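# Tuck chair under desk and park loaded cart in bay

## Task

Roll the office chair fully beneath the desk so that it finishes upright with every wheel on the floor. Move the utility cart into the yellow-taped bay so that all four wheels sit within the tape and none rests on it. The cart's load must remain aboard and must not overhang its edges. At the end, release everything and back the robot away. The robot must not topple or be left leaning, or the task fails.

## Robot and tools

ROBOT. TidyBot++: a single-arm mobile base, 0.54 m long, 0.50 m wide and 0.38 m tall, on four powered casters. On top is one seven-joint arm with a two-finger gripper. The shoulder sits 0.12 m ahead of the base centre and 0.68 m above the floor. The arm starts folded with the hand pointing down. In that pose the hand reaches up to 0.08 m beyond the base front, and the elbow is up to 1.15 m high. Cameras: base_camera is fixed on the base looking forward and down. wrist_camera is on the hand and looks along it.

FRAMES. Base frame: origin on the floor below the base centre, x forward, y left, z up. hand_pose (the point between the finger pads) is reported in it. The hand's own z axis runs out along the fingers, and the fingers close along its y axis. The odometry frame is the base frame as it was at scene start. Heading is positive to the left and runs from -3.142 to 3.142. base_tilt is in degrees, positive when leaning forward or right, and can be off by about a degree.

execute_actions. Arguments: "actions", a list holding one action or none (an empty list only reports state and images). Optional "cameras": a list of "base_camera", "wrist_camera" or "all". If omitted or null, all cameras are returned; [] returns none. An action may contain:
- "base": exactly one key, each a relative move from where the base last reported itself, not a pose. "translate_m": metres straight ahead (+ forward, -2 to 2). "strafe_m": metres sideways (+ left, -2 to 2). "rotate_rad": radians turned in place (+ counter-clockwise seen from above, -6.3 to 6.3). A move needing over 8.667 s at its top speed is refused.
- "joints": absolute target angles for the one arm, keyed by name. joint_1_rad: any angle, whole-arm yaw; + is clockwise from above, opposite to rotate_rad. joint_2_rad: shoulder, -2.249 to 2.249. joint_3_rad: any angle. joint_4_rad: elbow, -2.579 to 2.579. joint_5_rad: any angle. joint_6_rad: wrist, -2.099 to 2.099. joint_7_rad: any angle; with the hand down, + turns it counter-clockwise from above. gripper_pos runs from 0 (open, pad gap about 85 mm) to 1 (closed). The gap is roughly 85 x (1 - gripper_pos) mm. Unbounded joints take the short way round, so turn in steps below half a turn. Done tolerances: ±0.039 for joints 1 to 4, ±0.056 for joints 5 to 7, and ±0.03 for the gripper.
- "speeds": top-speed caps for this action only. translate_m and strafe_m take 0.05 to 0.5 m/s; rotate_rad takes 0.1 to 1.57 rad/s. The maximum is the default.
Any unknown key or out-of-range number rejects the whole call, and nothing moves. Motions in one action start together. Anything left out of an action may keep pushing toward its previous target.

ARM GEOMETRY. With joint_1_rad = 0, joint_3_rad = 3.14 and joint_5_rad = 0, the arm moves in the base's x-z plane. Segment tilts from vertical, with + meaning forward: upper arm (0.42 m) = j2; forearm (0.31 m) = j2 - j4; hand (0.31 m) = j2 - j4 - j6. The hand's offset from the shoulder is the sum of length*sin(tilt) forward and length*cos(tilt) up. A downward hand reaches about 0.94 m high at most, and only near the base. Joints move at about 1.39 rad/s (1.22 for joints 5 to 7). Friction leaves a centimetre or two of error. To correct it, resend every joint as last command plus (desired minus read), but never do this while carrying a load. A carried load makes the arm sag.

wait: "seconds", 0 to 10. It commands nothing and returns state and images.
zoom_image: "camera" ("base_camera" or "wrist_camera") and "region" [x0, y0, x1, y1] in image pixels from the top-left, at most 504 x 504. It only works on cameras that were in the latest full result.
read_manual: optional "section" ("licences"). This only returns licence text.
finished_scene: "scene", the current scene's number. This is final, and the result states success and the next task.

RESULT LINES. base_status and joint_status tell how each motion ended. "done" for the base only means the wheels turned the full amount; slipping or a blocked push can still leave the base short. "off_target" means it settled away from the target and may still push. After "contact_stop" or "time_out", the target is dropped and the robot holds where it is. "joint command not followed" with a "cause:" line means the arm targets were withheld, for example because of a self-collision. Those targets may be retried until they become valid. on_its_own lists motion you did not command. motor_effort gives each motor's load as a percentage of its maximum, with the peak in brackets; the values are noisy. base_odometry counts wheel turns and drifts a few centimetres over many moves. For the gripper at 1, "done" means nothing was grasped, while "off_target" means an object stopped the fingers. "ARM HIT" means a hard hit against the base or the arm itself. A stop in one call cancels the later calls of that reply.

DANGERS. The robot can tip if the arm snags something about 0.8 m or higher while the base drives on. A sideways force on a raised hand can lift wheels; retract the arm or back off to level out. A blocked base keeps pushing hard, so watch the images rather than the status. Torque sensors fault above 104.5 N m (joints 1 to 4) or 51.3 N m (joints 5 to 7). A fault freezes the arm and gripper for 10 s while the base continues. MOTOR HOT appears at 60 °C. At 75 °C an OVER-TEMPERATURE FAULT lets the arm sink, and affected keys show "limit_stop_at_motor_heat"; resend those targets. Avoid dropping the load, slamming, hard shoves and anything falling. Something may occasionally nudge loose objects. The robot holds its last command while you think, so keep the chair level and the cart's load in place before ending the scene.

Each tool is called after ">>>" in YAML: its name, and indented under it one key for each argument.

## Session

>>> execute_actions:
  actions:
    - {"joints":{"joint_6_rad":-0.3}}

Scene clock: 1.00 s.
base_odometry: x=+0.000 y=+0.000 heading=+0.000 (m, m, rad; odometry frame)
base_tilt: forward=-0.3 right=+0.3 (deg)
base_status: not commanded
joint_positions: joint_1_rad=+0.023 joint_2_rad=-0.339 joint_3_rad=+3.174 joint_4_rad=-2.539 joint_5_rad=+0.000 joint_6_rad=-0.323 joint_7_rad=+1.545 gripper_pos=+0.000
joint_status: all done
motor_effort: joint_1_rad=+1(1) joint_2_rad=-4(4) joint_3_rad=+0(0) joint_4_rad=+16(16) joint_5_rad=+0(0) joint_6_rad=+5(5) joint_7_rad=+0(0) (%)
hand_pose: x=+0.4140 y=-0.0139 z=+0.6402 quat_wxyz=(-0.001, +0.952, -0.039, +0.304) (m; base frame)
pictures: base_camera, wrist_camera
camera_calibration (this result's frames):
wrist_camera: T_world_to_cam=[[-0.0150496, -0.999342, -0.0329995, 0.0205208], [-0.835279, 0.0307065, -0.548968, 0.747494], [0.54962, 0.0193021, -0.835192, 0.441685], [0, 0, 0, 1]] pos_world=[0.381916, -0.0109711, 0.779919]
Images, in order (width x height): base_camera 644x364, wrist_camera 644x476.

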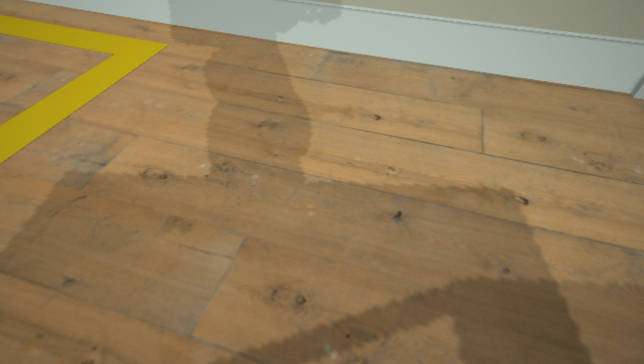

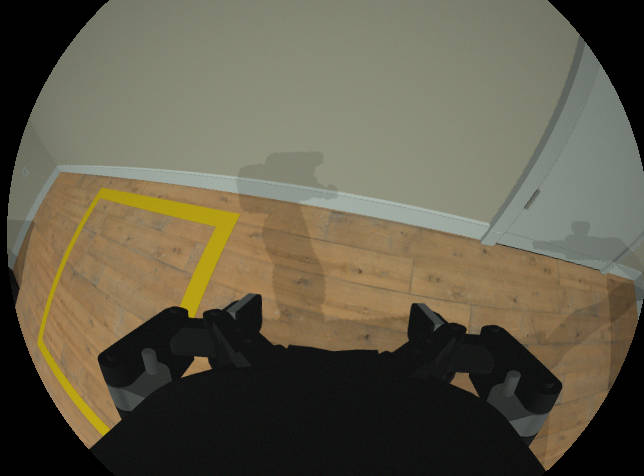

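>>> execute_actions:
  actions:
    - {"joints":{"joint_1_rad":-1.5,"joint_4_rad":-2.2,"joint_6_rad":-0.45}}
  cameras: ["wrist_camera"]

>>> execute_actions:
  actions:
    - {"joints":{"joint_1_rad":-3.0}}
  cameras: ["wrist_camera"]

>>> execute_actions:
  actions:
    - {"joints":{"joint_1_rad":1.7}}
  cameras: ["wrist_camera"]

Scene clock: 5.80 s.
base_odometry: x=+0.000 y=+0.000 heading=+0.000 (m, m, rad; odometry frame)
base_tilt: forward=-0.3 right=+0.2 (deg)
base_status: not commanded
joint_positions: joint_1_rad=-1.486 joint_2_rad=-0.339 joint_3_rad=+3.174 joint_4_rad=-2.217 joint_5_rad=+0.000 joint_6_rad=-0.405 joint_7_rad=+1.545 gripper_pos=+0.000
joint_status: all done
motor_effort: joint_1_rad=+1(0) joint_2_rad=-7(7) joint_3_rad=+0(0) joint_4_rad=+19(19) joint_5_rad=+0(0) joint_6_rad=+7(6) joint_7_rad=+0(0) (%)
hand_pose: x=+0.1641 y=+0.3932 z=+0.7799 quat_wxyz=(-0.284, +0.688, +0.595, +0.304) (m; base frame)
pictures: wrist_camera
camera_calibration (this result's frames):
wrist_camera: T_world_to_cam=[[0.997093, -0.0725362, -0.0233255, -0.10985], [-0.066479, -0.678604, -0.73149, 0.897991], [0.0372307, 0.730914, -0.681453, 0.372267], [0, 0, 0, 1]] pos_world=[0.155368, 0.329317, 0.907992]
Images, in order (width x height): wrist_camera 644x476.

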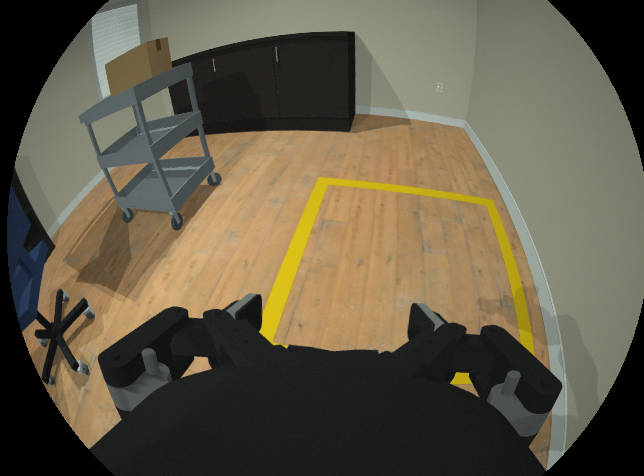

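Scene clock: 8.53 s.
base_odometry: x=+0.000 y=+0.000 heading=+0.000 (m, m, rad; odometry frame)
base_tilt: forward=-0.3 right=+0.3 (deg)
base_status: not commanded
joint_positions: joint_1_rad=-2.986 joint_2_rad=-0.339 joint_3_rad=+3.174 joint_4_rad=-2.217 joint_5_rad=+0.000 joint_6_rad=-0.405 joint_7_rad=+1.545 gripper_pos=+0.000
joint_status: all done
motor_effort: joint_1_rad=+1(2) joint_2_rad=-7(7) joint_3_rad=+0(0) joint_4_rad=+19(19) joint_5_rad=+0(0) joint_6_rad=+7(7) joint_7_rad=+0(0) (%)
hand_pose: x=-0.2702 y=+0.0729 z=+0.7803 quat_wxyz=(-0.415, +0.098, +0.904, +0.028) (m; base frame)
pictures: wrist_camera
camera_calibration (this result's frames):
wrist_camera: T_world_to_cam=[[0.142997, 0.989449, -0.0232914, -0.00824753], [0.671616, -0.114295, -0.73203, 0.810822], [-0.726969, 0.089035, -0.680874, 0.462657], [0, 0, 0, 1]] pos_world=[-0.207045, 0.0596406, 0.908366]
Images, in order (width x height): wrist_camera 644x476.

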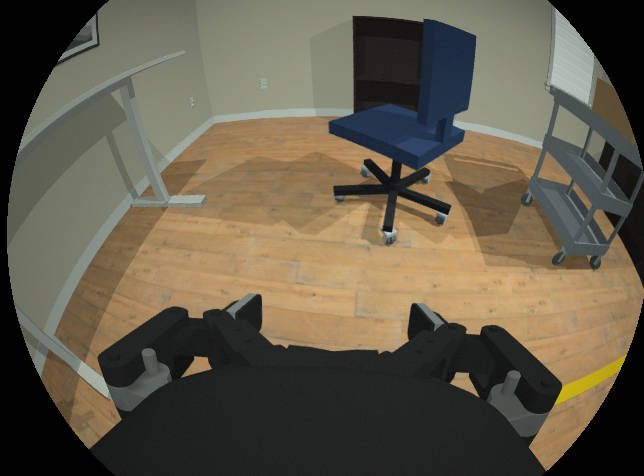

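Scene clock: 11.33 s.
base_odometry: x=+0.000 y=+0.000 heading=+0.000 (m, m, rad; odometry frame)
base_tilt: forward=-0.3 right=+0.3 (deg)
base_status: not commanded
joint_positions: joint_1_rad=-4.569 joint_2_rad=-0.339 joint_3_rad=+3.174 joint_4_rad=-2.216 joint_5_rad=+0.000 joint_6_rad=-0.405 joint_7_rad=+1.545 gripper_pos=+0.000
joint_status: all done
motor_effort: joint_1_rad=+1(1) joint_2_rad=-7(7) joint_3_rad=+0(0) joint_4_rad=+19(19) joint_5_rad=+0(0) joint_6_rad=+7(7) joint_7_rad=+0(0) (%)
hand_pose: x=+0.0510 y=-0.3901 z=+0.7804 quat_wxyz=(-0.312, -0.574, +0.705, -0.276) (m; base frame)
pictures: wrist_camera
camera_calibration (this result's frames):
wrist_camera: T_world_to_cam=[[-0.991145, 0.130726, -0.0232847, 0.126708], [0.105947, 0.672864, -0.73214, 0.878277], [-0.0800427, -0.728124, -0.680756, 0.385563], [0, 0, 0, 1]] pos_world=[0.0633971, -0.326787, 0.908447]
Images, in order (width x height): wrist_camera 644x476.

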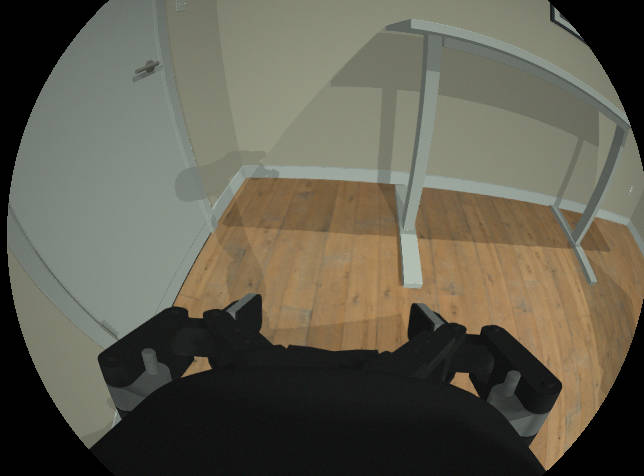

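>>> execute_actions:
  actions:
    - {"base":{"rotate_rad":2.868},"joints":{"joint_1_rad":1.3}}
  cameras: []

>>> execute_actions:
  actions:
    - {"base":{"strafe_m":-0.5},"joints":{"joint_2_rad":0.6,"joint_4_rad":-2.3,"joint_6_rad":1.33}}
  cameras: []

>>> execute_actions:
  actions:
    - {"base":{"translate_m":0.72}}

Scene clock: 32.53 s.
base_odometry: x=+0.000 y=+0.000 heading=+2.867 (m, m, rad; odometry frame)
base_tilt: forward=-0.3 right=+0.3 (deg)
base_status: done
joint_positions: joint_1_rad=-4.973 joint_2_rad=-0.339 joint_3_rad=+3.174 joint_4_rad=-2.213 joint_5_rad=+0.000 joint_6_rad=-0.405 joint_7_rad=+1.545 gripper_pos=+0.000
joint_status: all done
motor_effort: joint_1_rad=+1(0) joint_2_rad=-7(8) joint_3_rad=+0(1) joint_4_rad=+19(19) joint_5_rad=+0(0) joint_6_rad=+7(7) joint_7_rad=+0(0) (%)
hand_pose: x=+0.2097 y=-0.3864 z=+0.7821 quat_wxyz=(-0.251, -0.703, +0.575, -0.334) (m; base frame)
pictures: none
No camera images: the call's "cameras" was empty. Leave "cameras" out to get every camera's image.

Scene clock: 34.97 s.
base_odometry: x=+0.135 y=+0.482 heading=+2.868 (m, m, rad; odometry frame)
base_tilt: forward=-0.3 right=+0.3 (deg)
base_status: done
joint_positions: joint_1_rad=-4.973 joint_2_rad=+0.596 joint_3_rad=+3.174 joint_4_rad=-2.281 joint_5_rad=+0.000 joint_6_rad=+1.288 joint_7_rad=+1.545 gripper_pos=+0.000
joint_status: all done
motor_effort: joint_1_rad=+1(0) joint_2_rad=-28(30) joint_3_rad=+0(1) joint_4_rad=+9(19) joint_5_rad=+0(0) joint_6_rad=+9(9) joint_7_rad=+0(0) (%)
hand_pose: x=+0.2667 y=-0.6123 z=+0.7206 quat_wxyz=(-0.432, -0.558, +0.445, -0.551) (m; base frame)
pictures: none
No camera images: the call's "cameras" was empty. Leave "cameras" out to get every camera's image.

Scene clock: 37.77 s.
base_odometry: x=-0.559 y=+0.676 heading=+2.868 (m, m, rad; odometry frame)
base_tilt: forward=-0.3 right=+0.3 (deg)
base_status: done
joint_positions: joint_1_rad=-4.979 joint_2_rad=+0.596 joint_3_rad=+3.174 joint_4_rad=-2.284 joint_5_rad=+0.000 joint_6_rad=+1.289 joint_7_rad=+1.545 gripper_pos=+0.000
joint_status: not commanded
motor_effort: joint_1_rad=+1(3) joint_2_rad=-28(29) joint_3_rad=+0(2) joint_4_rad=+9(10) joint_5_rad=+0(1) joint_6_rad=+9(9) joint_7_rad=+0(0) (%)
hand_pose: x=+0.2701 y=-0.6105 z=+0.7195 quat_wxyz=(-0.430, -0.560, +0.444, -0.552) (m; base frame)
pictures: base_camera, wrist_camera
camera_calibration (this result's frames):
wrist_camera: T_world_to_cam=[[-0.960503, -0.275961, 0.0357739, 0.0722572], [-0.0509217, 0.0479202, -0.997552, 0.810565], [0.273571, -0.959974, -0.0600799, -0.482462], [0, 0, 0, 1]] pos_world=[0.242666, -0.482053, 0.77701]
Images, in order (width x height): base_camera 644x364, wrist_camera 644x476.

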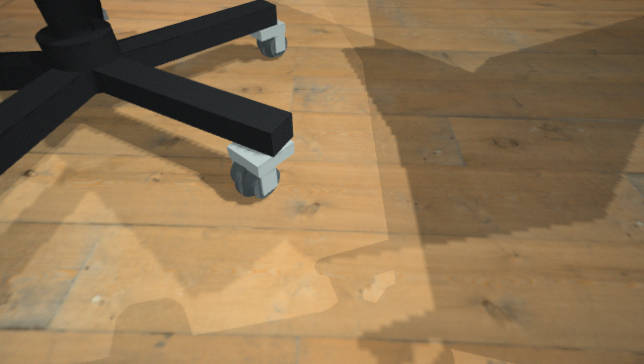

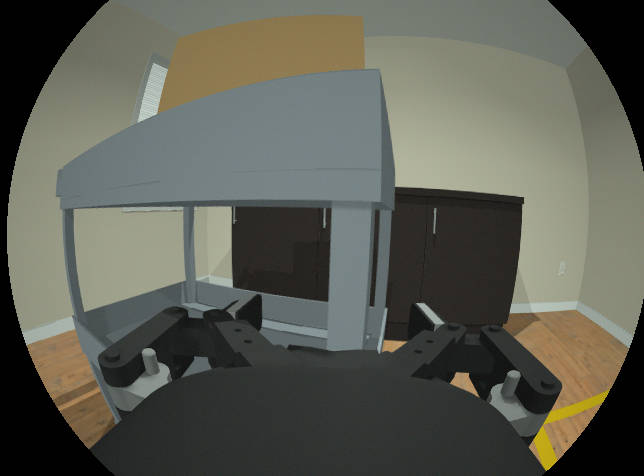

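>>> execute_actions:
  actions:
    - {"base":{"strafe_m":-0.06}}
  cameras: ["wrist_camera"]

>>> execute_actions:
  actions:
    - {"joints":{"gripper_pos":1}}
  cameras: ["wrist_camera"]

Scene clock: 40.83 s.
base_odometry: x=-0.543 y=+0.734 heading=+2.868 (m, m, rad; odometry frame)
base_tilt: forward=-0.3 right=+0.3 (deg)
base_status: done
joint_positions: joint_1_rad=-4.979 joint_2_rad=+0.597 joint_3_rad=+3.174 joint_4_rad=-2.288 joint_5_rad=+0.000 joint_6_rad=+1.289 joint_7_rad=+1.545 gripper_pos=+0.000
joint_status: not commanded
motor_effort: joint_1_rad=+1(2) joint_2_rad=-28(30) joint_3_rad=+0(1) joint_4_rad=+9(10) joint_5_rad=+0(0) joint_6_rad=+8(9) joint_7_rad=+0(0) (%)
hand_pose: x=+0.2699 y=-0.6095 z=+0.7178 quat_wxyz=(-0.429, -0.561, +0.444, -0.551) (m; base frame)
pictures: wrist_camera
camera_calibration (this result's frames):
wrist_camera: T_world_to_cam=[[-0.960484, -0.276041, 0.0356561, 0.0723703], [-0.0517976, 0.0514047, -0.997334, 0.811009], [0.273472, -0.95977, -0.0636716, -0.478857], [0, 0, 0, 1]] pos_world=[0.242473, -0.481306, 0.775776]
Images, in order (width x height): wrist_camera 644x476.

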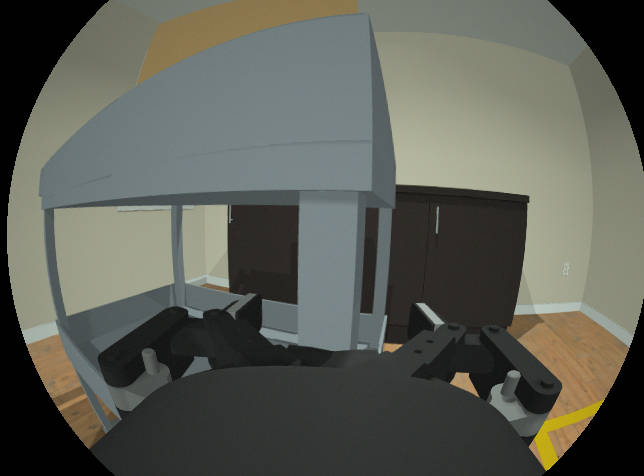

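Scene clock: 41.93 s.
base_odometry: x=-0.543 y=+0.734 heading=+2.868 (m, m, rad; odometry frame)
base_tilt: forward=-0.3 right=+0.3 (deg)
base_status: not commanded
joint_positions: joint_1_rad=-4.980 joint_2_rad=+0.597 joint_3_rad=+3.174 joint_4_rad=-2.288 joint_5_rad=+0.000 joint_6_rad=+1.290 joint_7_rad=+1.545 gripper_pos=+0.712
joint_status: gripper_pos off_target (ended at +0.712, target +1.000)
motor_effort: joint_1_rad=+1(3) joint_2_rad=-29(29) joint_3_rad=-1(3) joint_4_rad=+10(11) joint_5_rad=+2(4) joint_6_rad=+9(9) joint_7_rad=-1(1) (%)
hand_pose: x=+0.2708 y=-0.6092 z=+0.7179 quat_wxyz=(-0.429, -0.561, +0.444, -0.551) (m; base frame)
pictures: wrist_camera
camera_calibration (this result's frames):
wrist_camera: T_world_to_cam=[[-0.959963, -0.277862, 0.0355524, 0.0722422], [-0.0516917, 0.0509732, -0.997361, 0.810858], [0.275317, -0.959268, -0.0632956, -0.47924], [0, 0, 0, 1]] pos_world=[0.243207, -0.480978, 0.775816]
Images, in order (width x height): wrist_camera 644x476.

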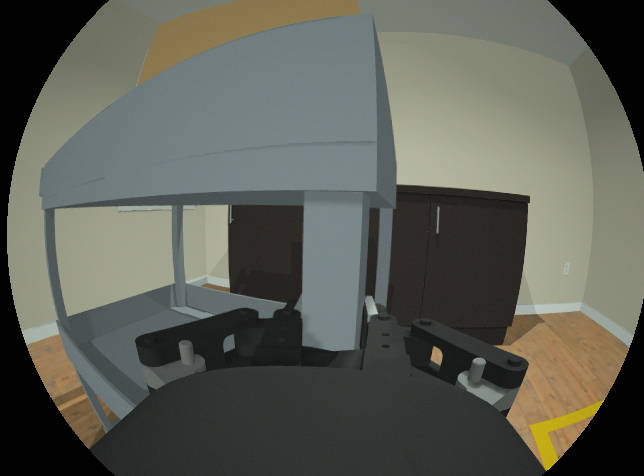

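>>> execute_actions:
  actions:
    - {"base":{"translate_m":-0.7},"speeds":{"translate_m":0.15}}

Scene clock: 48.13 s.
base_odometry: x=+0.131 y=+0.545 heading=+2.868 (m, m, rad; odometry frame)
base_tilt: forward=-0.3 right=+0.3 (deg)
base_status: done
joint_positions: joint_1_rad=-5.028 joint_2_rad=+0.596 joint_3_rad=+3.135 joint_4_rad=-2.300 joint_5_rad=+0.078 joint_6_rad=+1.301 joint_7_rad=+1.548 gripper_pos=+0.740
joint_status: not commanded
motor_effort: joint_1_rad=+8(17) joint_2_rad=-26(33) joint_3_rad=+4(11) joint_4_rad=+10(13) joint_5_rad=-9(16) joint_6_rad=+7(11) joint_7_rad=-2(3) (%)
hand_pose: x=+0.3391 y=-0.5831 z=+0.7174 quat_wxyz=(-0.384, -0.595, +0.399, -0.583) (m; base frame)
pictures: base_camera, wrist_camera
camera_calibration (this result's frames):
wrist_camera: T_world_to_cam=[[-0.905028, -0.423882, 0.0353347, 0.0414017], [-0.0590388, 0.042916, -0.997333, 0.810297], [0.421235, -0.9047, -0.0638656, -0.490345], [0, 0, 0, 1]] pos_world=[0.291859, -0.460841, 0.775357]
Images, in order (width x height): base_camera 644x364, wrist_camera 644x476.

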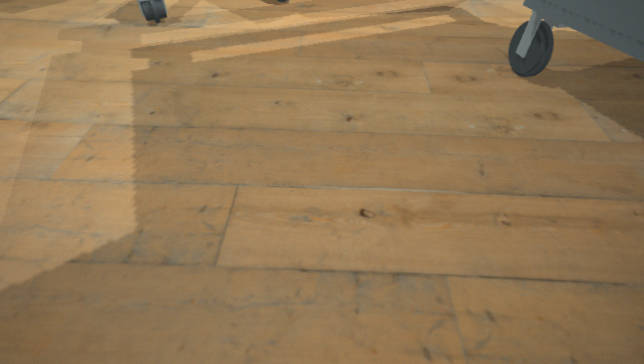

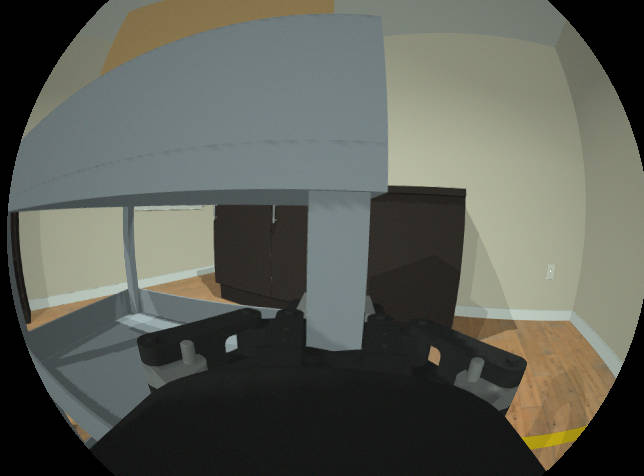

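>>> execute_actions:
  actions:
    - {"base":{"translate_m":-0.57},"speeds":{"translate_m":0.15}}

>>> execute_actions:
  actions:
    - {"joints":{"joint_1_rad":1.5}}
  cameras: []

>>> execute_actions:
  actions:
    - {"joints":{"joint_1_rad":1.75}}

Scene clock: 56.37 s.
base_odometry: x=+0.681 y=+0.392 heading=+2.869 (m, m, rad; odometry frame)
base_tilt: forward=-0.3 right=+0.3 (deg)
base_status: done
joint_positions: joint_1_rad=-5.027 joint_2_rad=+0.595 joint_3_rad=+3.134 joint_4_rad=-2.302 joint_5_rad=+0.077 joint_6_rad=+1.302 joint_7_rad=+1.548 gripper_pos=+0.740
joint_status: not commanded
motor_effort: joint_1_rad=+9(18) joint_2_rad=-27(33) joint_3_rad=+5(10) joint_4_rad=+11(12) joint_5_rad=-8(13) joint_6_rad=+8(12) joint_7_rad=-2(3) (%)
hand_pose: x=+0.3381 y=-0.5829 z=+0.7174 quat_wxyz=(-0.385, -0.594, +0.399, -0.583) (m; base frame)
pictures: base_camera, wrist_camera
camera_calibration (this result's frames):
wrist_camera: T_world_to_cam=[[-0.905877, -0.422094, 0.0349667, 0.0422072], [-0.0586143, 0.0431739, -0.997347, 0.810281], [0.419465, -0.905523, -0.063851, -0.48956], [0, 0, 0, 1]] pos_world=[0.291082, -0.460475, 0.775396]
Images, in order (width x height): base_camera 644x364, wrist_camera 644x476.

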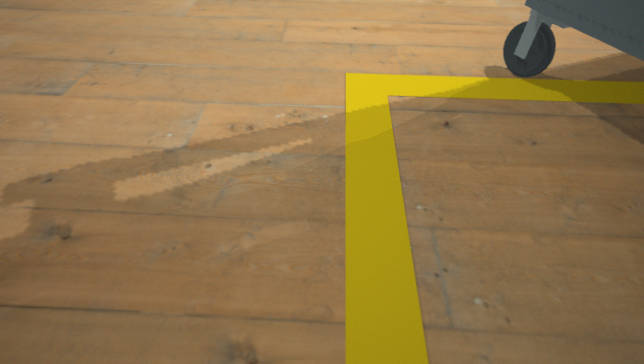

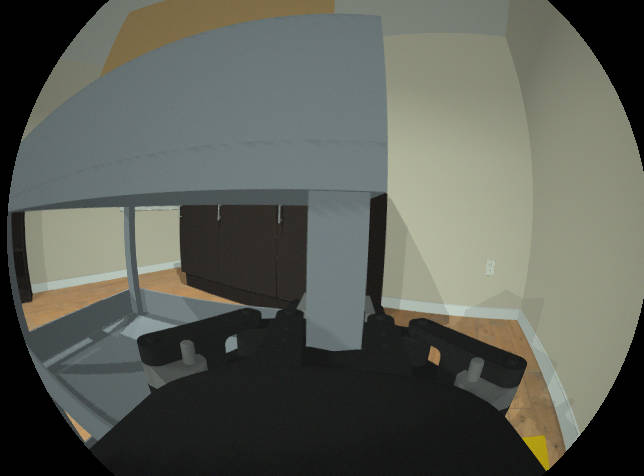

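Scene clock: 58.53 s.
base_odometry: x=+0.680 y=+0.392 heading=+2.869 (m, m, rad; odometry frame)
base_tilt: forward=-0.3 right=+0.3 (deg)
base_status: not commanded
joint_positions: joint_1_rad=-4.837 joint_2_rad=+0.594 joint_3_rad=+3.125 joint_4_rad=-2.307 joint_5_rad=+0.080 joint_6_rad=+1.305 joint_7_rad=+1.555 gripper_pos=+0.740
joint_status: joint_1_rad off_target (ended at -4.837, target -4.783)
motor_effort: joint_1_rad=+8(23) joint_2_rad=-24(30) joint_3_rad=+5(14) joint_4_rad=+10(13) joint_5_rad=-9(21) joint_6_rad=+6(10) joint_7_rad=-1(5) (%)
hand_pose: x=+0.2288 y=-0.6112 z=+0.7173 quat_wxyz=(-0.436, -0.556, +0.451, -0.545) (m; base frame)
pictures: none
No camera images: the call's "cameras" was empty. Leave "cameras" out to get every camera's image.

Scene clock: 61.03 s.
base_odometry: x=+0.680 y=+0.392 heading=+2.869 (m, m, rad; odometry frame)
base_tilt: forward=-0.3 right=+0.3 (deg)
base_status: not commanded
joint_positions: joint_1_rad=-4.567 joint_2_rad=+0.595 joint_3_rad=+3.142 joint_4_rad=-2.304 joint_5_rad=+0.041 joint_6_rad=+1.305 joint_7_rad=+1.557 gripper_pos=+0.740
joint_status: all done
motor_effort: joint_1_rad=+5(26) joint_2_rad=-28(30) joint_3_rad=+3(17) joint_4_rad=+7(12) joint_5_rad=-3(25) joint_6_rad=+8(10) joint_7_rad=+1(5) (%)
hand_pose: x=+0.0418 y=-0.6176 z=+0.7177 quat_wxyz=(-0.519, -0.477, +0.533, -0.468) (m; base frame)
pictures: base_camera, wrist_camera
camera_calibration (this result's frames):
wrist_camera: T_world_to_cam=[[-0.99706, 0.0655625, 0.0396622, 0.0607354], [-0.0353765, 0.0652843, -0.997239, 0.807295], [-0.0679708, -0.995711, -0.062773, -0.432839], [0, 0, 0, 1]] pos_world=[0.0596956, -0.487668, 0.775487]
Images, in order (width x height): base_camera 644x364, wrist_camera 644x476.

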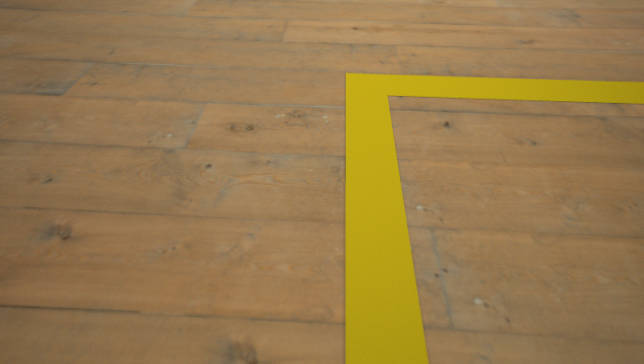

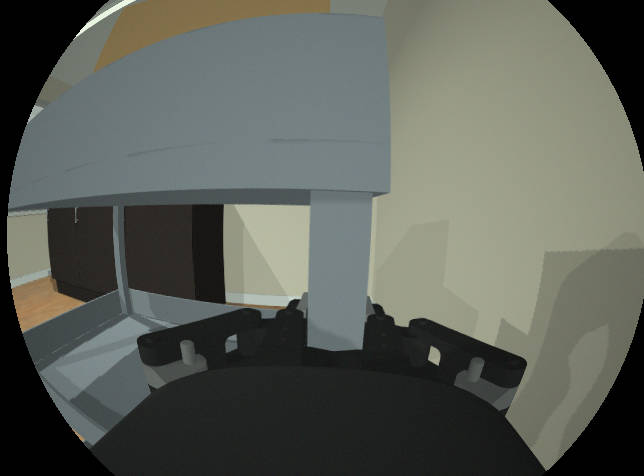

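>>> execute_actions:
  actions:
    - {"base":{"strafe_m":0.22},"speeds":{"strafe_m":0.12}}
  cameras: []

>>> execute_actions:
  actions:
    - {"joints":{"gripper_pos":0}}
  cameras: []

>>> execute_actions:
  actions:
    - {"base":{"strafe_m":0.2}}
  cameras: []

>>> execute_actions:
  actions:
    - {"base":{"translate_m":1.2},"joints":{"joint_2_rad":-0.34,"joint_4_rad":-2.2,"joint_6_rad":-0.45,"joint_1_rad":2.1}}

Scene clock: 68.17 s.
base_odometry: x=+0.621 y=+0.180 heading=+2.869 (m, m, rad; odometry frame)
base_tilt: forward=-0.3 right=+0.3 (deg)
base_status: done
joint_positions: joint_1_rad=-4.522 joint_2_rad=+0.599 joint_3_rad=+3.177 joint_4_rad=-2.298 joint_5_rad=-0.021 joint_6_rad=+1.305 joint_7_rad=+1.555 gripper_pos=+0.740
joint_status: not commanded
motor_effort: joint_1_rad=-2(11) joint_2_rad=-28(33) joint_3_rad=-3(7) joint_4_rad=+9(11) joint_5_rad=+4(7) joint_6_rad=+8(13) joint_7_rad=+2(2) (%)
hand_pose: x=-0.0216 y=-0.6088 z=+0.7177 quat_wxyz=(-0.550, -0.440, +0.562, -0.432) (m; base frame)
pictures: none
No camera images: the call's "cameras" was empty. Leave "cameras" out to get every camera's image.

Scene clock: 69.27 s.
base_odometry: x=+0.621 y=+0.180 heading=+2.869 (m, m, rad; odometry frame)
base_tilt: forward=-0.3 right=+0.3 (deg)
base_status: not commanded
joint_positions: joint_1_rad=-4.528 joint_2_rad=+0.599 joint_3_rad=+3.177 joint_4_rad=-2.298 joint_5_rad=-0.021 joint_6_rad=+1.305 joint_7_rad=+1.555 gripper_pos=+0.000
joint_status: all done
motor_effort: joint_1_rad=+1(3) joint_2_rad=-28(30) joint_3_rad=+0(3) joint_4_rad=+9(9) joint_5_rad=+0(5) joint_6_rad=+9(9) joint_7_rad=+0(2) (%)
hand_pose: x=-0.0179 y=-0.6096 z=+0.7177 quat_wxyz=(-0.549, -0.442, +0.561, -0.434) (m; base frame)
pictures: none
No camera images: the call's "cameras" was empty. Leave "cameras" out to get every camera's image.

Scene clock: 70.90 s.
base_odometry: x=+0.567 y=-0.013 heading=+2.869 (m, m, rad; odometry frame)
base_tilt: forward=-0.3 right=+0.3 (deg)
base_status: done
joint_positions: joint_1_rad=-4.528 joint_2_rad=+0.599 joint_3_rad=+3.177 joint_4_rad=-2.299 joint_5_rad=-0.021 joint_6_rad=+1.305 joint_7_rad=+1.555 gripper_pos=+0.000
joint_status: not commanded
motor_effort: joint_1_rad=+1(3) joint_2_rad=-28(30) joint_3_rad=+0(1) joint_4_rad=+9(11) joint_5_rad=+0(1) joint_6_rad=+9(9) joint_7_rad=+0(0) (%)
hand_pose: x=-0.0178 y=-0.6095 z=+0.7177 quat_wxyz=(-0.549, -0.442, +0.561, -0.434) (m; base frame)
pictures: none
No camera images: the call's "cameras" was empty. Leave "cameras" out to get every camera's image.

Scene clock: 74.67 s.
base_odometry: x=-0.589 y=+0.310 heading=+2.869 (m, m, rad; odometry frame)
base_tilt: forward=-0.3 right=+0.3 (deg)
base_status: done
joint_positions: joint_1_rad=-4.199 joint_2_rad=-0.335 joint_3_rad=+3.177 joint_4_rad=-2.218 joint_5_rad=-0.021 joint_6_rad=-0.410 joint_7_rad=+1.555 gripper_pos=+0.000
joint_status: all done
motor_effort: joint_1_rad=+1(2) joint_2_rad=-7(31) joint_3_rad=+0(2) joint_4_rad=+18(18) joint_5_rad=+0(1) joint_6_rad=+7(9) joint_7_rad=+0(0) (%)
hand_pose: x=-0.0839 y=-0.3390 z=+0.7771 quat_wxyz=(-0.351, -0.432, +0.802, -0.216) (m; base frame)
pictures: base_camera, wrist_camera
camera_calibration (this result's frames):
wrist_camera: T_world_to_cam=[[-0.874837, 0.48298, -0.037292, 0.126324], [0.356265, 0.589327, -0.725099, 0.842884], [-0.328231, -0.647629, -0.687634, 0.421541], [0, 0, 0, 1]] pos_world=[-0.051414, -0.284744, 0.905752]
Images, in order (width x height): base_camera 644x364, wrist_camera 644x476.

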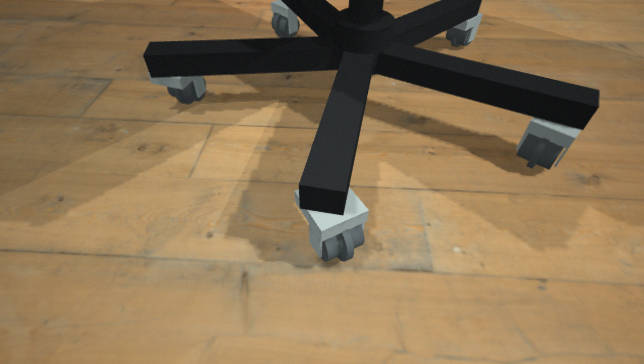

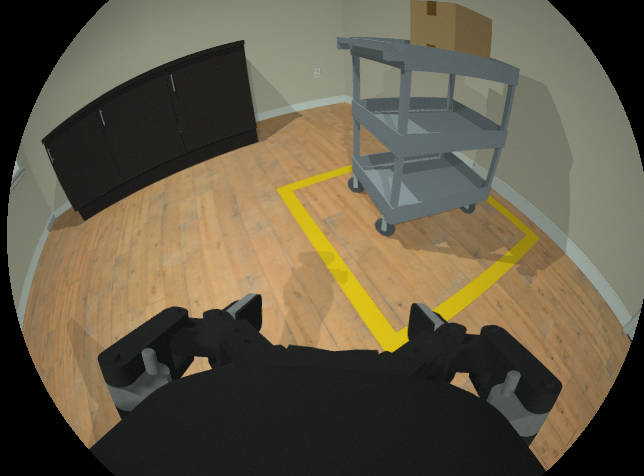

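>>> execute_actions:
  actions:
    - {"base":{"strafe_m":-1.0},"joints":{"joint_1_rad":2.9,"joint_6_rad":-0.7}}
  cameras: ["wrist_camera"]

>>> execute_actions:
  actions:
    - {"base":{"translate_m":0.8},"joints":{"joint_1_rad":-1.4}}
  cameras: ["wrist_camera"]

>>> execute_actions:
  actions:
    - {"base":{"rotate_rad":1.571},"joints":{"joint_1_rad":0,"joint_6_rad":-0.45}}

Scene clock: 81.33 s.
base_odometry: x=-0.320 y=+1.273 heading=+2.869 (m, m, rad; odometry frame)
base_tilt: forward=-0.3 right=+0.3 (deg)
base_status: done
joint_positions: joint_1_rad=-3.397 joint_2_rad=-0.336 joint_3_rad=+3.177 joint_4_rad=-2.217 joint_5_rad=-0.021 joint_6_rad=-0.655 joint_7_rad=+1.555 gripper_pos=+0.000
joint_status: all done
motor_effort: joint_1_rad=+1(0) joint_2_rad=-6(7) joint_3_rad=+0(1) joint_4_rad=+18(19) joint_5_rad=+0(0) joint_6_rad=+5(7) joint_7_rad=+0(0) (%)
hand_pose: x=-0.2098 y=-0.0792 z=+0.7273 quat_wxyz=(-0.294, -0.090, +0.950, -0.050) (m; base frame)
pictures: wrist_camera
camera_calibration (this result's frames):
wrist_camera: T_world_to_cam=[[-0.258396, 0.964802, -0.0488649, 0.0648067], [0.820707, 0.19256, -0.537922, 0.628442], [-0.509579, -0.179101, -0.841577, 0.625296], [0, 0, 0, 1]] pos_world=[-0.180383, -0.0715472, 0.867455]
Images, in order (width x height): wrist_camera 644x476.

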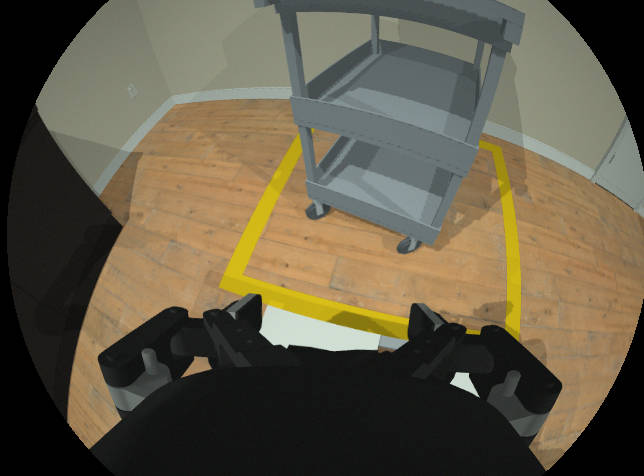

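Scene clock: 84.43 s.
base_odometry: x=-1.091 y=+1.489 heading=+2.869 (m, m, rad; odometry frame)
base_tilt: forward=-0.3 right=+0.3 (deg)
base_status: done
joint_positions: joint_1_rad=-1.415 joint_2_rad=-0.335 joint_3_rad=+3.177 joint_4_rad=-2.214 joint_5_rad=-0.021 joint_6_rad=-0.656 joint_7_rad=+1.555 gripper_pos=+0.000
joint_status: all done
motor_effort: joint_1_rad=+1(1) joint_2_rad=-6(9) joint_3_rad=+0(2) joint_4_rad=+18(18) joint_5_rad=+0(1) joint_6_rad=+5(5) joint_7_rad=+0(0) (%)
hand_pose: x=+0.1783 y=+0.3340 z=+0.7285 quat_wxyz=(-0.203, +0.745, +0.596, +0.220) (m; base frame)
pictures: wrist_camera
camera_calibration (this result's frames):
wrist_camera: T_world_to_cam=[[0.987564, -0.149504, -0.0486325, -0.083694], [-0.151934, -0.828079, -0.53963, 0.74658], [0.0404055, 0.540308, -0.840496, 0.558909], [0, 0, 0, 1]] pos_world=[0.173501, 0.303731, 0.868568]
Images, in order (width x height): wrist_camera 644x476.

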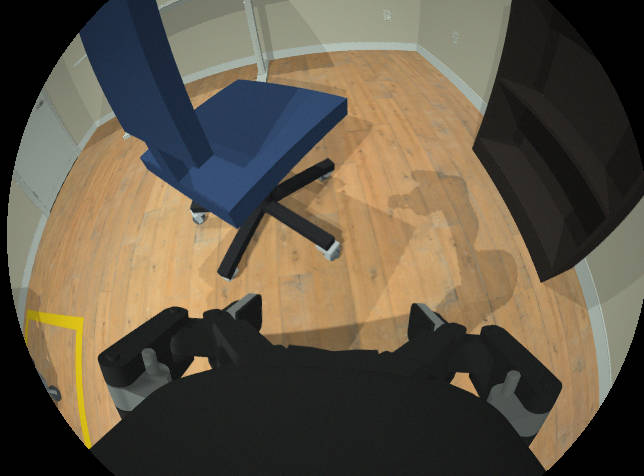

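Scene clock: 87.10 s.
base_odometry: x=-1.091 y=+1.489 heading=-1.844 (m, m, rad; odometry frame)
base_tilt: forward=-0.3 right=+0.3 (deg)
base_status: done
joint_positions: joint_1_rad=-0.013 joint_2_rad=-0.336 joint_3_rad=+3.177 joint_4_rad=-2.214 joint_5_rad=-0.021 joint_6_rad=-0.495 joint_7_rad=+1.555 gripper_pos=+0.000
joint_status: all done
motor_effort: joint_1_rad=+1(2) joint_2_rad=-7(8) joint_3_rad=+0(1) joint_4_rad=+19(18) joint_5_rad=+0(0) joint_6_rad=+6(6) joint_7_rad=+0(0) (%)
hand_pose: x=+0.4968 y=-0.0042 z=+0.7604 quat_wxyz=(-0.013, +0.927, -0.026, +0.375) (m; base frame)
pictures: base_camera, wrist_camera
camera_calibration (this result's frames):
wrist_camera: T_world_to_cam=[[0.0213465, -0.998933, -0.0409554, 0.0233977], [-0.744343, 0.0114689, -0.667699, 0.92734], [0.667456, 0.0447379, -0.743304, 0.368005], [0, 0, 0, 1]] pos_world=[0.444132, -0.00372663, 0.893681]
Images, in order (width x height): base_camera 644x364, wrist_camera 644x476.

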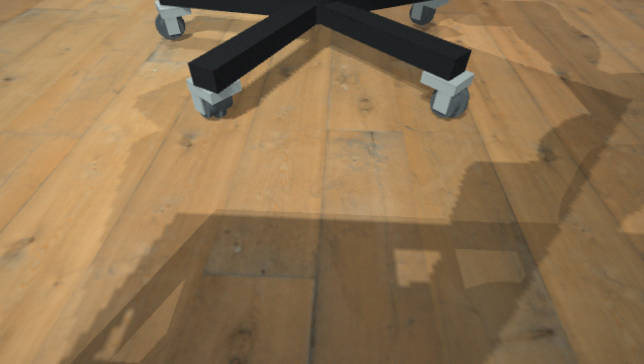

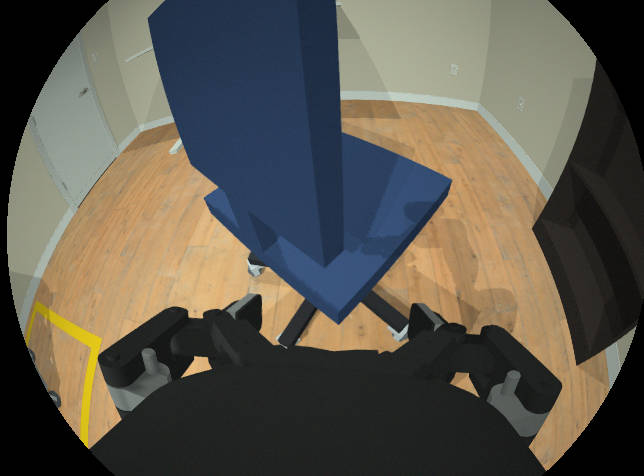

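>>> execute_actions:
  actions:
    - {"base":{"strafe_m":0.72}}
  cameras: []

>>> execute_actions:
  actions:
    - {"base":{"rotate_rad":-0.75},"joints":{"joint_2_rad":0.7,"joint_4_rad":-2.3,"joint_6_rad":0.9}}

Scene clock: 94.87 s.
base_odometry: x=-0.397 y=+1.296 heading=-1.843 (m, m, rad; odometry frame)
base_tilt: forward=-0.3 right=+0.3 (deg)
base_status: done
joint_positions: joint_1_rad=-0.013 joint_2_rad=-0.336 joint_3_rad=+3.177 joint_4_rad=-2.214 joint_5_rad=-0.021 joint_6_rad=-0.495 joint_7_rad=+1.555 gripper_pos=+0.000
joint_status: not commanded
motor_effort: joint_1_rad=+1(0) joint_2_rad=-7(8) joint_3_rad=+0(2) joint_4_rad=+18(19) joint_5_rad=+0(1) joint_6_rad=+6(6) joint_7_rad=+0(0) (%)
hand_pose: x=+0.4969 y=-0.0044 z=+0.7604 quat_wxyz=(-0.013, +0.927, -0.026, +0.375) (m; base frame)
pictures: none
No camera images: the call's "cameras" was empty. Leave "cameras" out to get every camera's image.

Scene clock: 97.20 s.
base_odometry: x=-0.397 y=+1.296 heading=-2.592 (m, m, rad; odometry frame)
base_tilt: forward=-0.3 right=+0.3 (deg)
base_status: done
joint_positions: joint_1_rad=-0.006 joint_2_rad=+0.693 joint_3_rad=+3.176 joint_4_rad=-2.281 joint_5_rad=-0.021 joint_6_rad=+0.856 joint_7_rad=+1.555 gripper_pos=+0.000
joint_status: all done
motor_effort: joint_1_rad=+1(1) joint_2_rad=-29(30) joint_3_rad=+0(2) joint_4_rad=+7(19) joint_5_rad=+0(0) joint_6_rad=+7(8) joint_7_rad=+0(0) (%)
hand_pose: x=+0.7060 y=-0.0190 z=+0.5334 quat_wxyz=(+0.014, +0.872, -0.020, +0.490) (m; base frame)
pictures: base_camera, wrist_camera
camera_calibration (this result's frames):
wrist_camera: T_world_to_cam=[[0.00760921, -0.999738, 0.0216061, -0.0288605], [-0.552904, -0.0222097, -0.832949, 0.884028], [0.83321, -0.005608, -0.552928, -0.159127], [0, 0, 0, 1]] pos_world=[0.621589, -0.0101112, 0.648988]
Images, in order (width x height): base_camera 644x364, wrist_camera 644x476.

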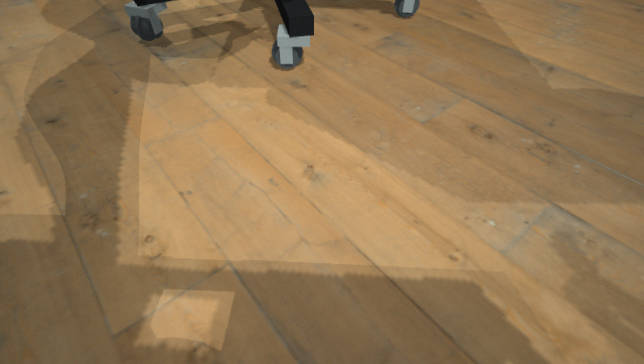

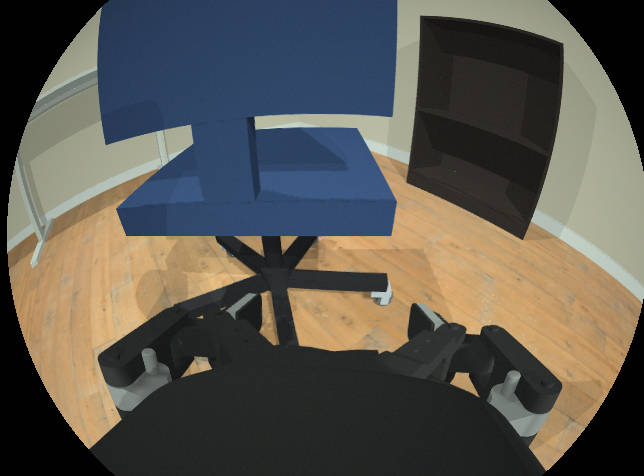

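>>> execute_actions:
  actions:
    - {"base":{"strafe_m":0.165}}
  cameras: []

>>> execute_actions:
  actions:
    - {"base":{"translate_m":0.14}}
  cameras: ["wrist_camera"]

Scene clock: 102.53 s.
base_odometry: x=-0.311 y=+1.155 heading=-2.593 (m, m, rad; odometry frame)
base_tilt: forward=-0.3 right=+0.3 (deg)
base_status: done
joint_positions: joint_1_rad=-0.007 joint_2_rad=+0.693 joint_3_rad=+3.175 joint_4_rad=-2.282 joint_5_rad=-0.020 joint_6_rad=+0.856 joint_7_rad=+1.555 gripper_pos=+0.000
joint_status: not commanded
motor_effort: joint_1_rad=+1(2) joint_2_rad=-29(29) joint_3_rad=-1(2) joint_4_rad=+7(7) joint_5_rad=+0(0) joint_6_rad=+7(7) joint_7_rad=+0(0) (%)
hand_pose: x=+0.7058 y=-0.0175 z=+0.5333 quat_wxyz=(+0.013, +0.872, -0.019, +0.490) (m; base frame)
pictures: none
No camera images: the call's "cameras" was empty. Leave "cameras" out to get every camera's image.

Scene clock: 103.97 s.
base_odometry: x=-0.430 y=+1.082 heading=-2.593 (m, m, rad; odometry frame)
base_tilt: forward=-0.2 right=+0.3 (deg)
base_status: done
joint_positions: joint_1_rad=-0.007 joint_2_rad=+0.694 joint_3_rad=+3.175 joint_4_rad=-2.289 joint_5_rad=-0.020 joint_6_rad=+0.858 joint_7_rad=+1.555 gripper_pos=+0.000
joint_status: not commanded
motor_effort: joint_1_rad=+1(0) joint_2_rad=-29(31) joint_3_rad=+0(1) joint_4_rad=+7(8) joint_5_rad=+0(0) joint_6_rad=+7(8) joint_7_rad=+0(0) (%)
hand_pose: x=+0.7026 y=-0.0175 z=+0.5310 quat_wxyz=(+0.013, +0.873, -0.020, +0.487) (m; base frame)
pictures: wrist_camera
camera_calibration (this result's frames):
wrist_camera: T_world_to_cam=[[0.0101136, -0.999735, 0.0206821, -0.0285631], [-0.558527, -0.0228038, -0.829173, 0.882092], [0.829425, -0.00316561, -0.558609, -0.15191], [0, 0, 0, 1]] pos_world=[0.618959, -0.00892141, 0.647139]
Images, in order (width x height): wrist_camera 644x476.

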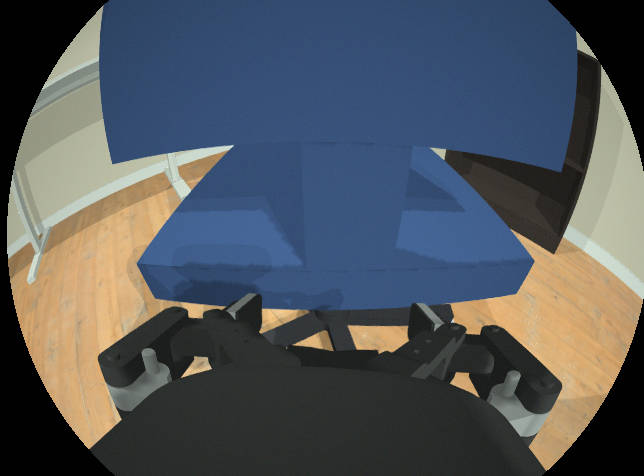

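>>> execute_actions:
  actions:
    - {"base":{"strafe_m":-0.015},"joints":{"joint_2_rad":0.65}}
  cameras: []

>>> execute_actions:
  actions:
    - {"base":{"translate_m":0.07},"speeds":{"translate_m":0.1}}
  cameras: ["wrist_camera"]

>>> execute_actions:
  actions:
    - {"joints":{"gripper_pos":1}}
  cameras: ["wrist_camera"]

Scene clock: 108.00 s.
base_odometry: x=-0.438 y=+1.094 heading=-2.592 (m, m, rad; odometry frame)
base_tilt: forward=-0.2 right=+0.3 (deg)
base_status: done
joint_positions: joint_1_rad=-0.002 joint_2_rad=+0.655 joint_3_rad=+3.175 joint_4_rad=-2.289 joint_5_rad=-0.020 joint_6_rad=+0.858 joint_7_rad=+1.555 gripper_pos=+0.000
joint_status: all done
motor_effort: joint_1_rad=+1(4) joint_2_rad=-29(30) joint_3_rad=+0(1) joint_4_rad=+8(9) joint_5_rad=+0(1) joint_6_rad=+8(8) joint_7_rad=+0(0) (%)
hand_pose: x=+0.7079 y=-0.0206 z=+0.5537 quat_wxyz=(+0.014, +0.864, -0.022, +0.504) (m; base frame)
pictures: none
No camera images: the call's "cameras" was empty. Leave "cameras" out to get every camera's image.

Scene clock: 109.27 s.
base_odometry: x=-0.498 y=+1.058 heading=-2.593 (m, m, rad; odometry frame)
base_tilt: forward=-0.3 right=+0.3 (deg)
base_status: done
joint_positions: joint_1_rad=-0.002 joint_2_rad=+0.654 joint_3_rad=+3.175 joint_4_rad=-2.291 joint_5_rad=-0.020 joint_6_rad=+0.858 joint_7_rad=+1.555 gripper_pos=+0.000
joint_status: not commanded
motor_effort: joint_1_rad=+1(4) joint_2_rad=-29(30) joint_3_rad=+0(1) joint_4_rad=+7(9) joint_5_rad=+0(0) joint_6_rad=+7(8) joint_7_rad=+0(0) (%)
hand_pose: x=+0.7071 y=-0.0205 z=+0.5536 quat_wxyz=(+0.014, +0.864, -0.022, +0.503) (m; base frame)
pictures: wrist_camera
camera_calibration (this result's frames):
wrist_camera: T_world_to_cam=[[0.0043684, -0.999773, 0.0208362, -0.0281316], [-0.526875, -0.0200108, -0.849707, 0.892298], [0.849931, -0.00726623, -0.526843, -0.17524], [0, 0, 0, 1]] pos_world=[0.619195, -0.011543, 0.666454]
Images, in order (width x height): wrist_camera 644x476.

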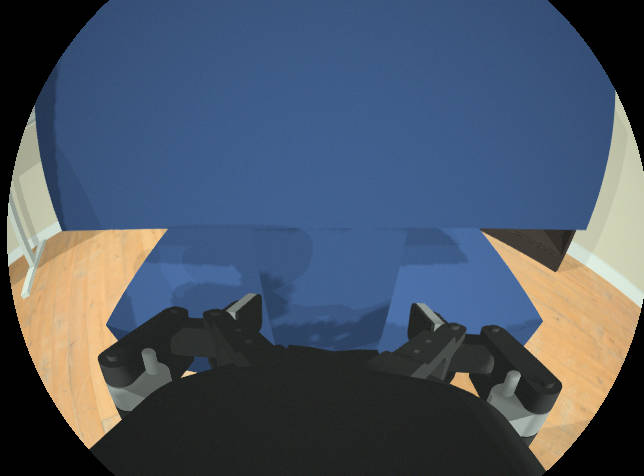

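Scene clock: 110.37 s.
base_odometry: x=-0.498 y=+1.058 heading=-2.593 (m, m, rad; odometry frame)
base_tilt: forward=-0.3 right=+0.3 (deg)
base_status: not commanded
joint_positions: joint_1_rad=-0.002 joint_2_rad=+0.654 joint_3_rad=+3.175 joint_4_rad=-2.293 joint_5_rad=-0.020 joint_6_rad=+0.858 joint_7_rad=+1.555 gripper_pos=+0.999
joint_status: all done
motor_effort: joint_1_rad=+1(2) joint_2_rad=-29(29) joint_3_rad=-1(1) joint_4_rad=+8(10) joint_5_rad=+0(1) joint_6_rad=+7(9) joint_7_rad=+0(0) (%)
hand_pose: x=+0.7062 y=-0.0205 z=+0.5529 quat_wxyz=(+0.014, +0.864, -0.022, +0.502) (m; base frame)
pictures: wrist_camera
camera_calibration (this result's frames):
wrist_camera: T_world_to_cam=[[0.00470736, -0.999772, 0.0208444, -0.0282672], [-0.528567, -0.0201824, -0.848652, 0.891862], [0.848879, -0.00702275, -0.528541, -0.173121], [0, 0, 0, 1]] pos_world=[0.618501, -0.0114766, 0.665968]
Images, in order (width x height): wrist_camera 644x476.

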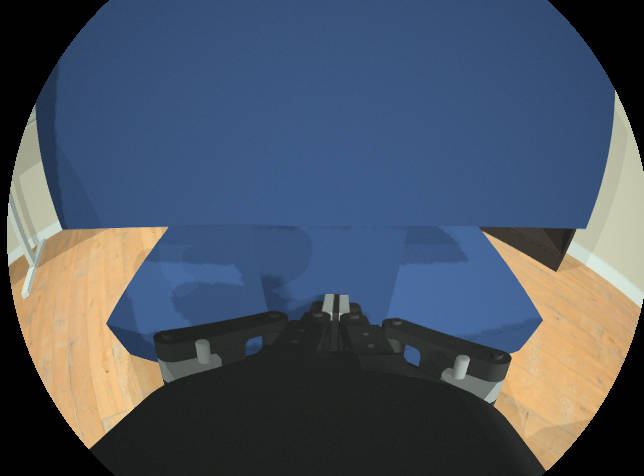

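>>> execute_actions:
  actions:
    - {"joints":{"gripper_pos":0}}
  cameras: []

>>> execute_actions:
  actions:
    - {"base":{"translate_m":0.05},"speeds":{"translate_m":0.1}}
  cameras: ["wrist_camera"]

>>> execute_actions:
  actions:
    - {"joints":{"gripper_pos":1}}

Scene clock: 113.70 s.
base_odometry: x=-0.498 y=+1.058 heading=-2.593 (m, m, rad; odometry frame)
base_tilt: forward=-0.2 right=+0.3 (deg)
base_status: not commanded
joint_positions: joint_1_rad=-0.002 joint_2_rad=+0.654 joint_3_rad=+3.175 joint_4_rad=-2.293 joint_5_rad=-0.020 joint_6_rad=+0.858 joint_7_rad=+1.555 gripper_pos=+0.000
joint_status: all done
motor_effort: joint_1_rad=+1(1) joint_2_rad=-28(28) joint_3_rad=+0(0) joint_4_rad=+7(7) joint_5_rad=+0(0) joint_6_rad=+8(8) joint_7_rad=+0(0) (%)
hand_pose: x=+0.7062 y=-0.0205 z=+0.5529 quat_wxyz=(+0.014, +0.864, -0.022, +0.502) (m; base frame)
pictures: none
No camera images: the call's "cameras" was empty. Leave "cameras" out to get every camera's image.

Scene clock: 114.77 s.
base_odometry: x=-0.541 y=+1.032 heading=-2.593 (m, m, rad; odometry frame)
base_tilt: forward=-0.3 right=+0.3 (deg)
base_status: done
joint_positions: joint_1_rad=-0.002 joint_2_rad=+0.658 joint_3_rad=+3.174 joint_4_rad=-2.332 joint_5_rad=-0.010 joint_6_rad=+0.858 joint_7_rad=+1.555 gripper_pos=+0.000
joint_status: not commanded
motor_effort: joint_1_rad=+2(4) joint_2_rad=-28(32) joint_3_rad=+2(2) joint_4_rad=+11(20) joint_5_rad=-2(2) joint_6_rad=+9(13) joint_7_rad=+0(1) (%)
hand_pose: x=+0.6871 y=-0.0172 z=+0.5379 quat_wxyz=(+0.012, +0.875, -0.017, +0.483) (m; base frame)
pictures: wrist_camera
camera_calibration (this result's frames):
wrist_camera: T_world_to_cam=[[0.0153968, -0.999677, 0.0202069, -0.0316234], [-0.564857, -0.0253718, -0.824799, 0.881187], [0.825045, 0.00128526, -0.565066, -0.128671], [0, 0, 0, 1]] pos_world=[0.604391, -0.00909054, 0.654733]
Images, in order (width x height): wrist_camera 644x476.

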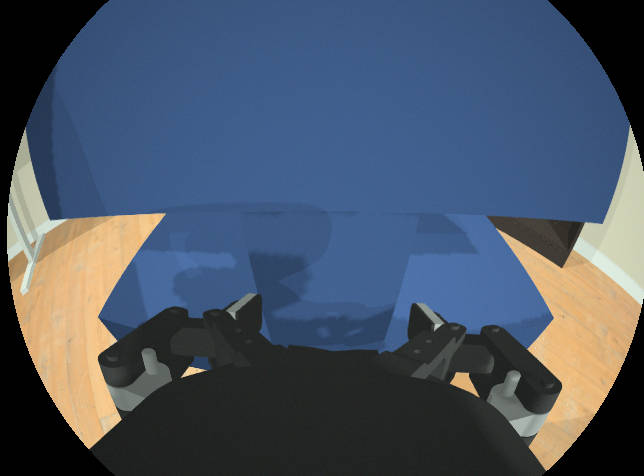

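Scene clock: 115.97 s.
base_odometry: x=-0.541 y=+1.032 heading=-2.593 (m, m, rad; odometry frame)
base_tilt: forward=-0.3 right=+0.3 (deg)
base_status: not commanded
joint_positions: joint_1_rad=-0.010 joint_2_rad=+0.645 joint_3_rad=+3.162 joint_4_rad=-2.340 joint_5_rad=+0.004 joint_6_rad=+0.858 joint_7_rad=+1.555 gripper_pos=+0.999
joint_status: all done
motor_effort: joint_1_rad=+1(7) joint_2_rad=-26(29) joint_3_rad=+0(5) joint_4_rad=+15(18) joint_5_rad=+0(4) joint_6_rad=+9(12) joint_7_rad=+0(1) (%)
hand_pose: x=+0.6854 y=-0.0034 z=+0.5429 quat_wxyz=(+0.003, +0.874, -0.005, +0.486) (m; base frame)
pictures: base_camera, wrist_camera
camera_calibration (this result's frames):
wrist_camera: T_world_to_cam=[[0.0457021, -0.998834, 0.0155285, -0.0360985], [-0.559729, -0.0384798, -0.827782, 0.882696], [0.827415, 0.0291396, -0.560835, -0.128257], [0, 0, 0, 1]] pos_world=[0.601842, 0.00164697, 0.65931]
Images, in order (width x height): base_camera 644x364, wrist_camera 644x476.

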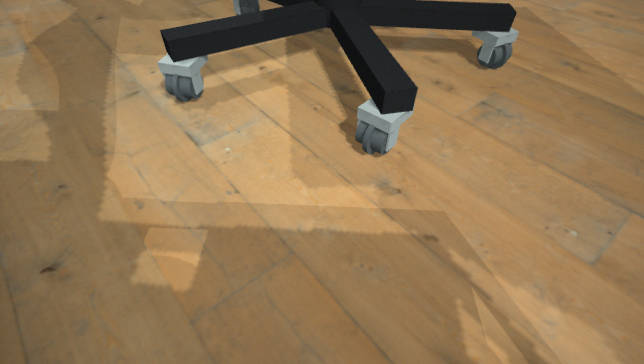

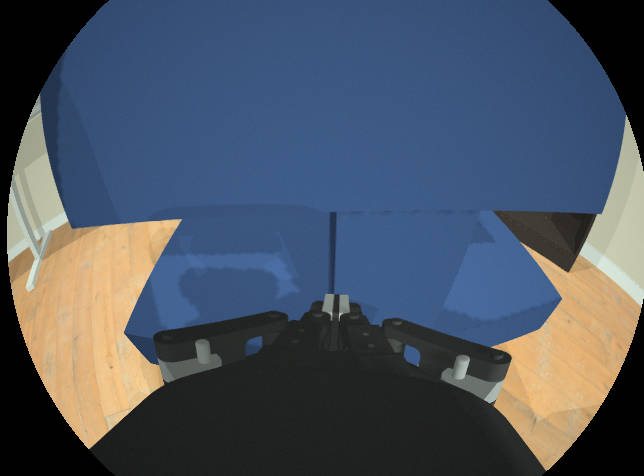

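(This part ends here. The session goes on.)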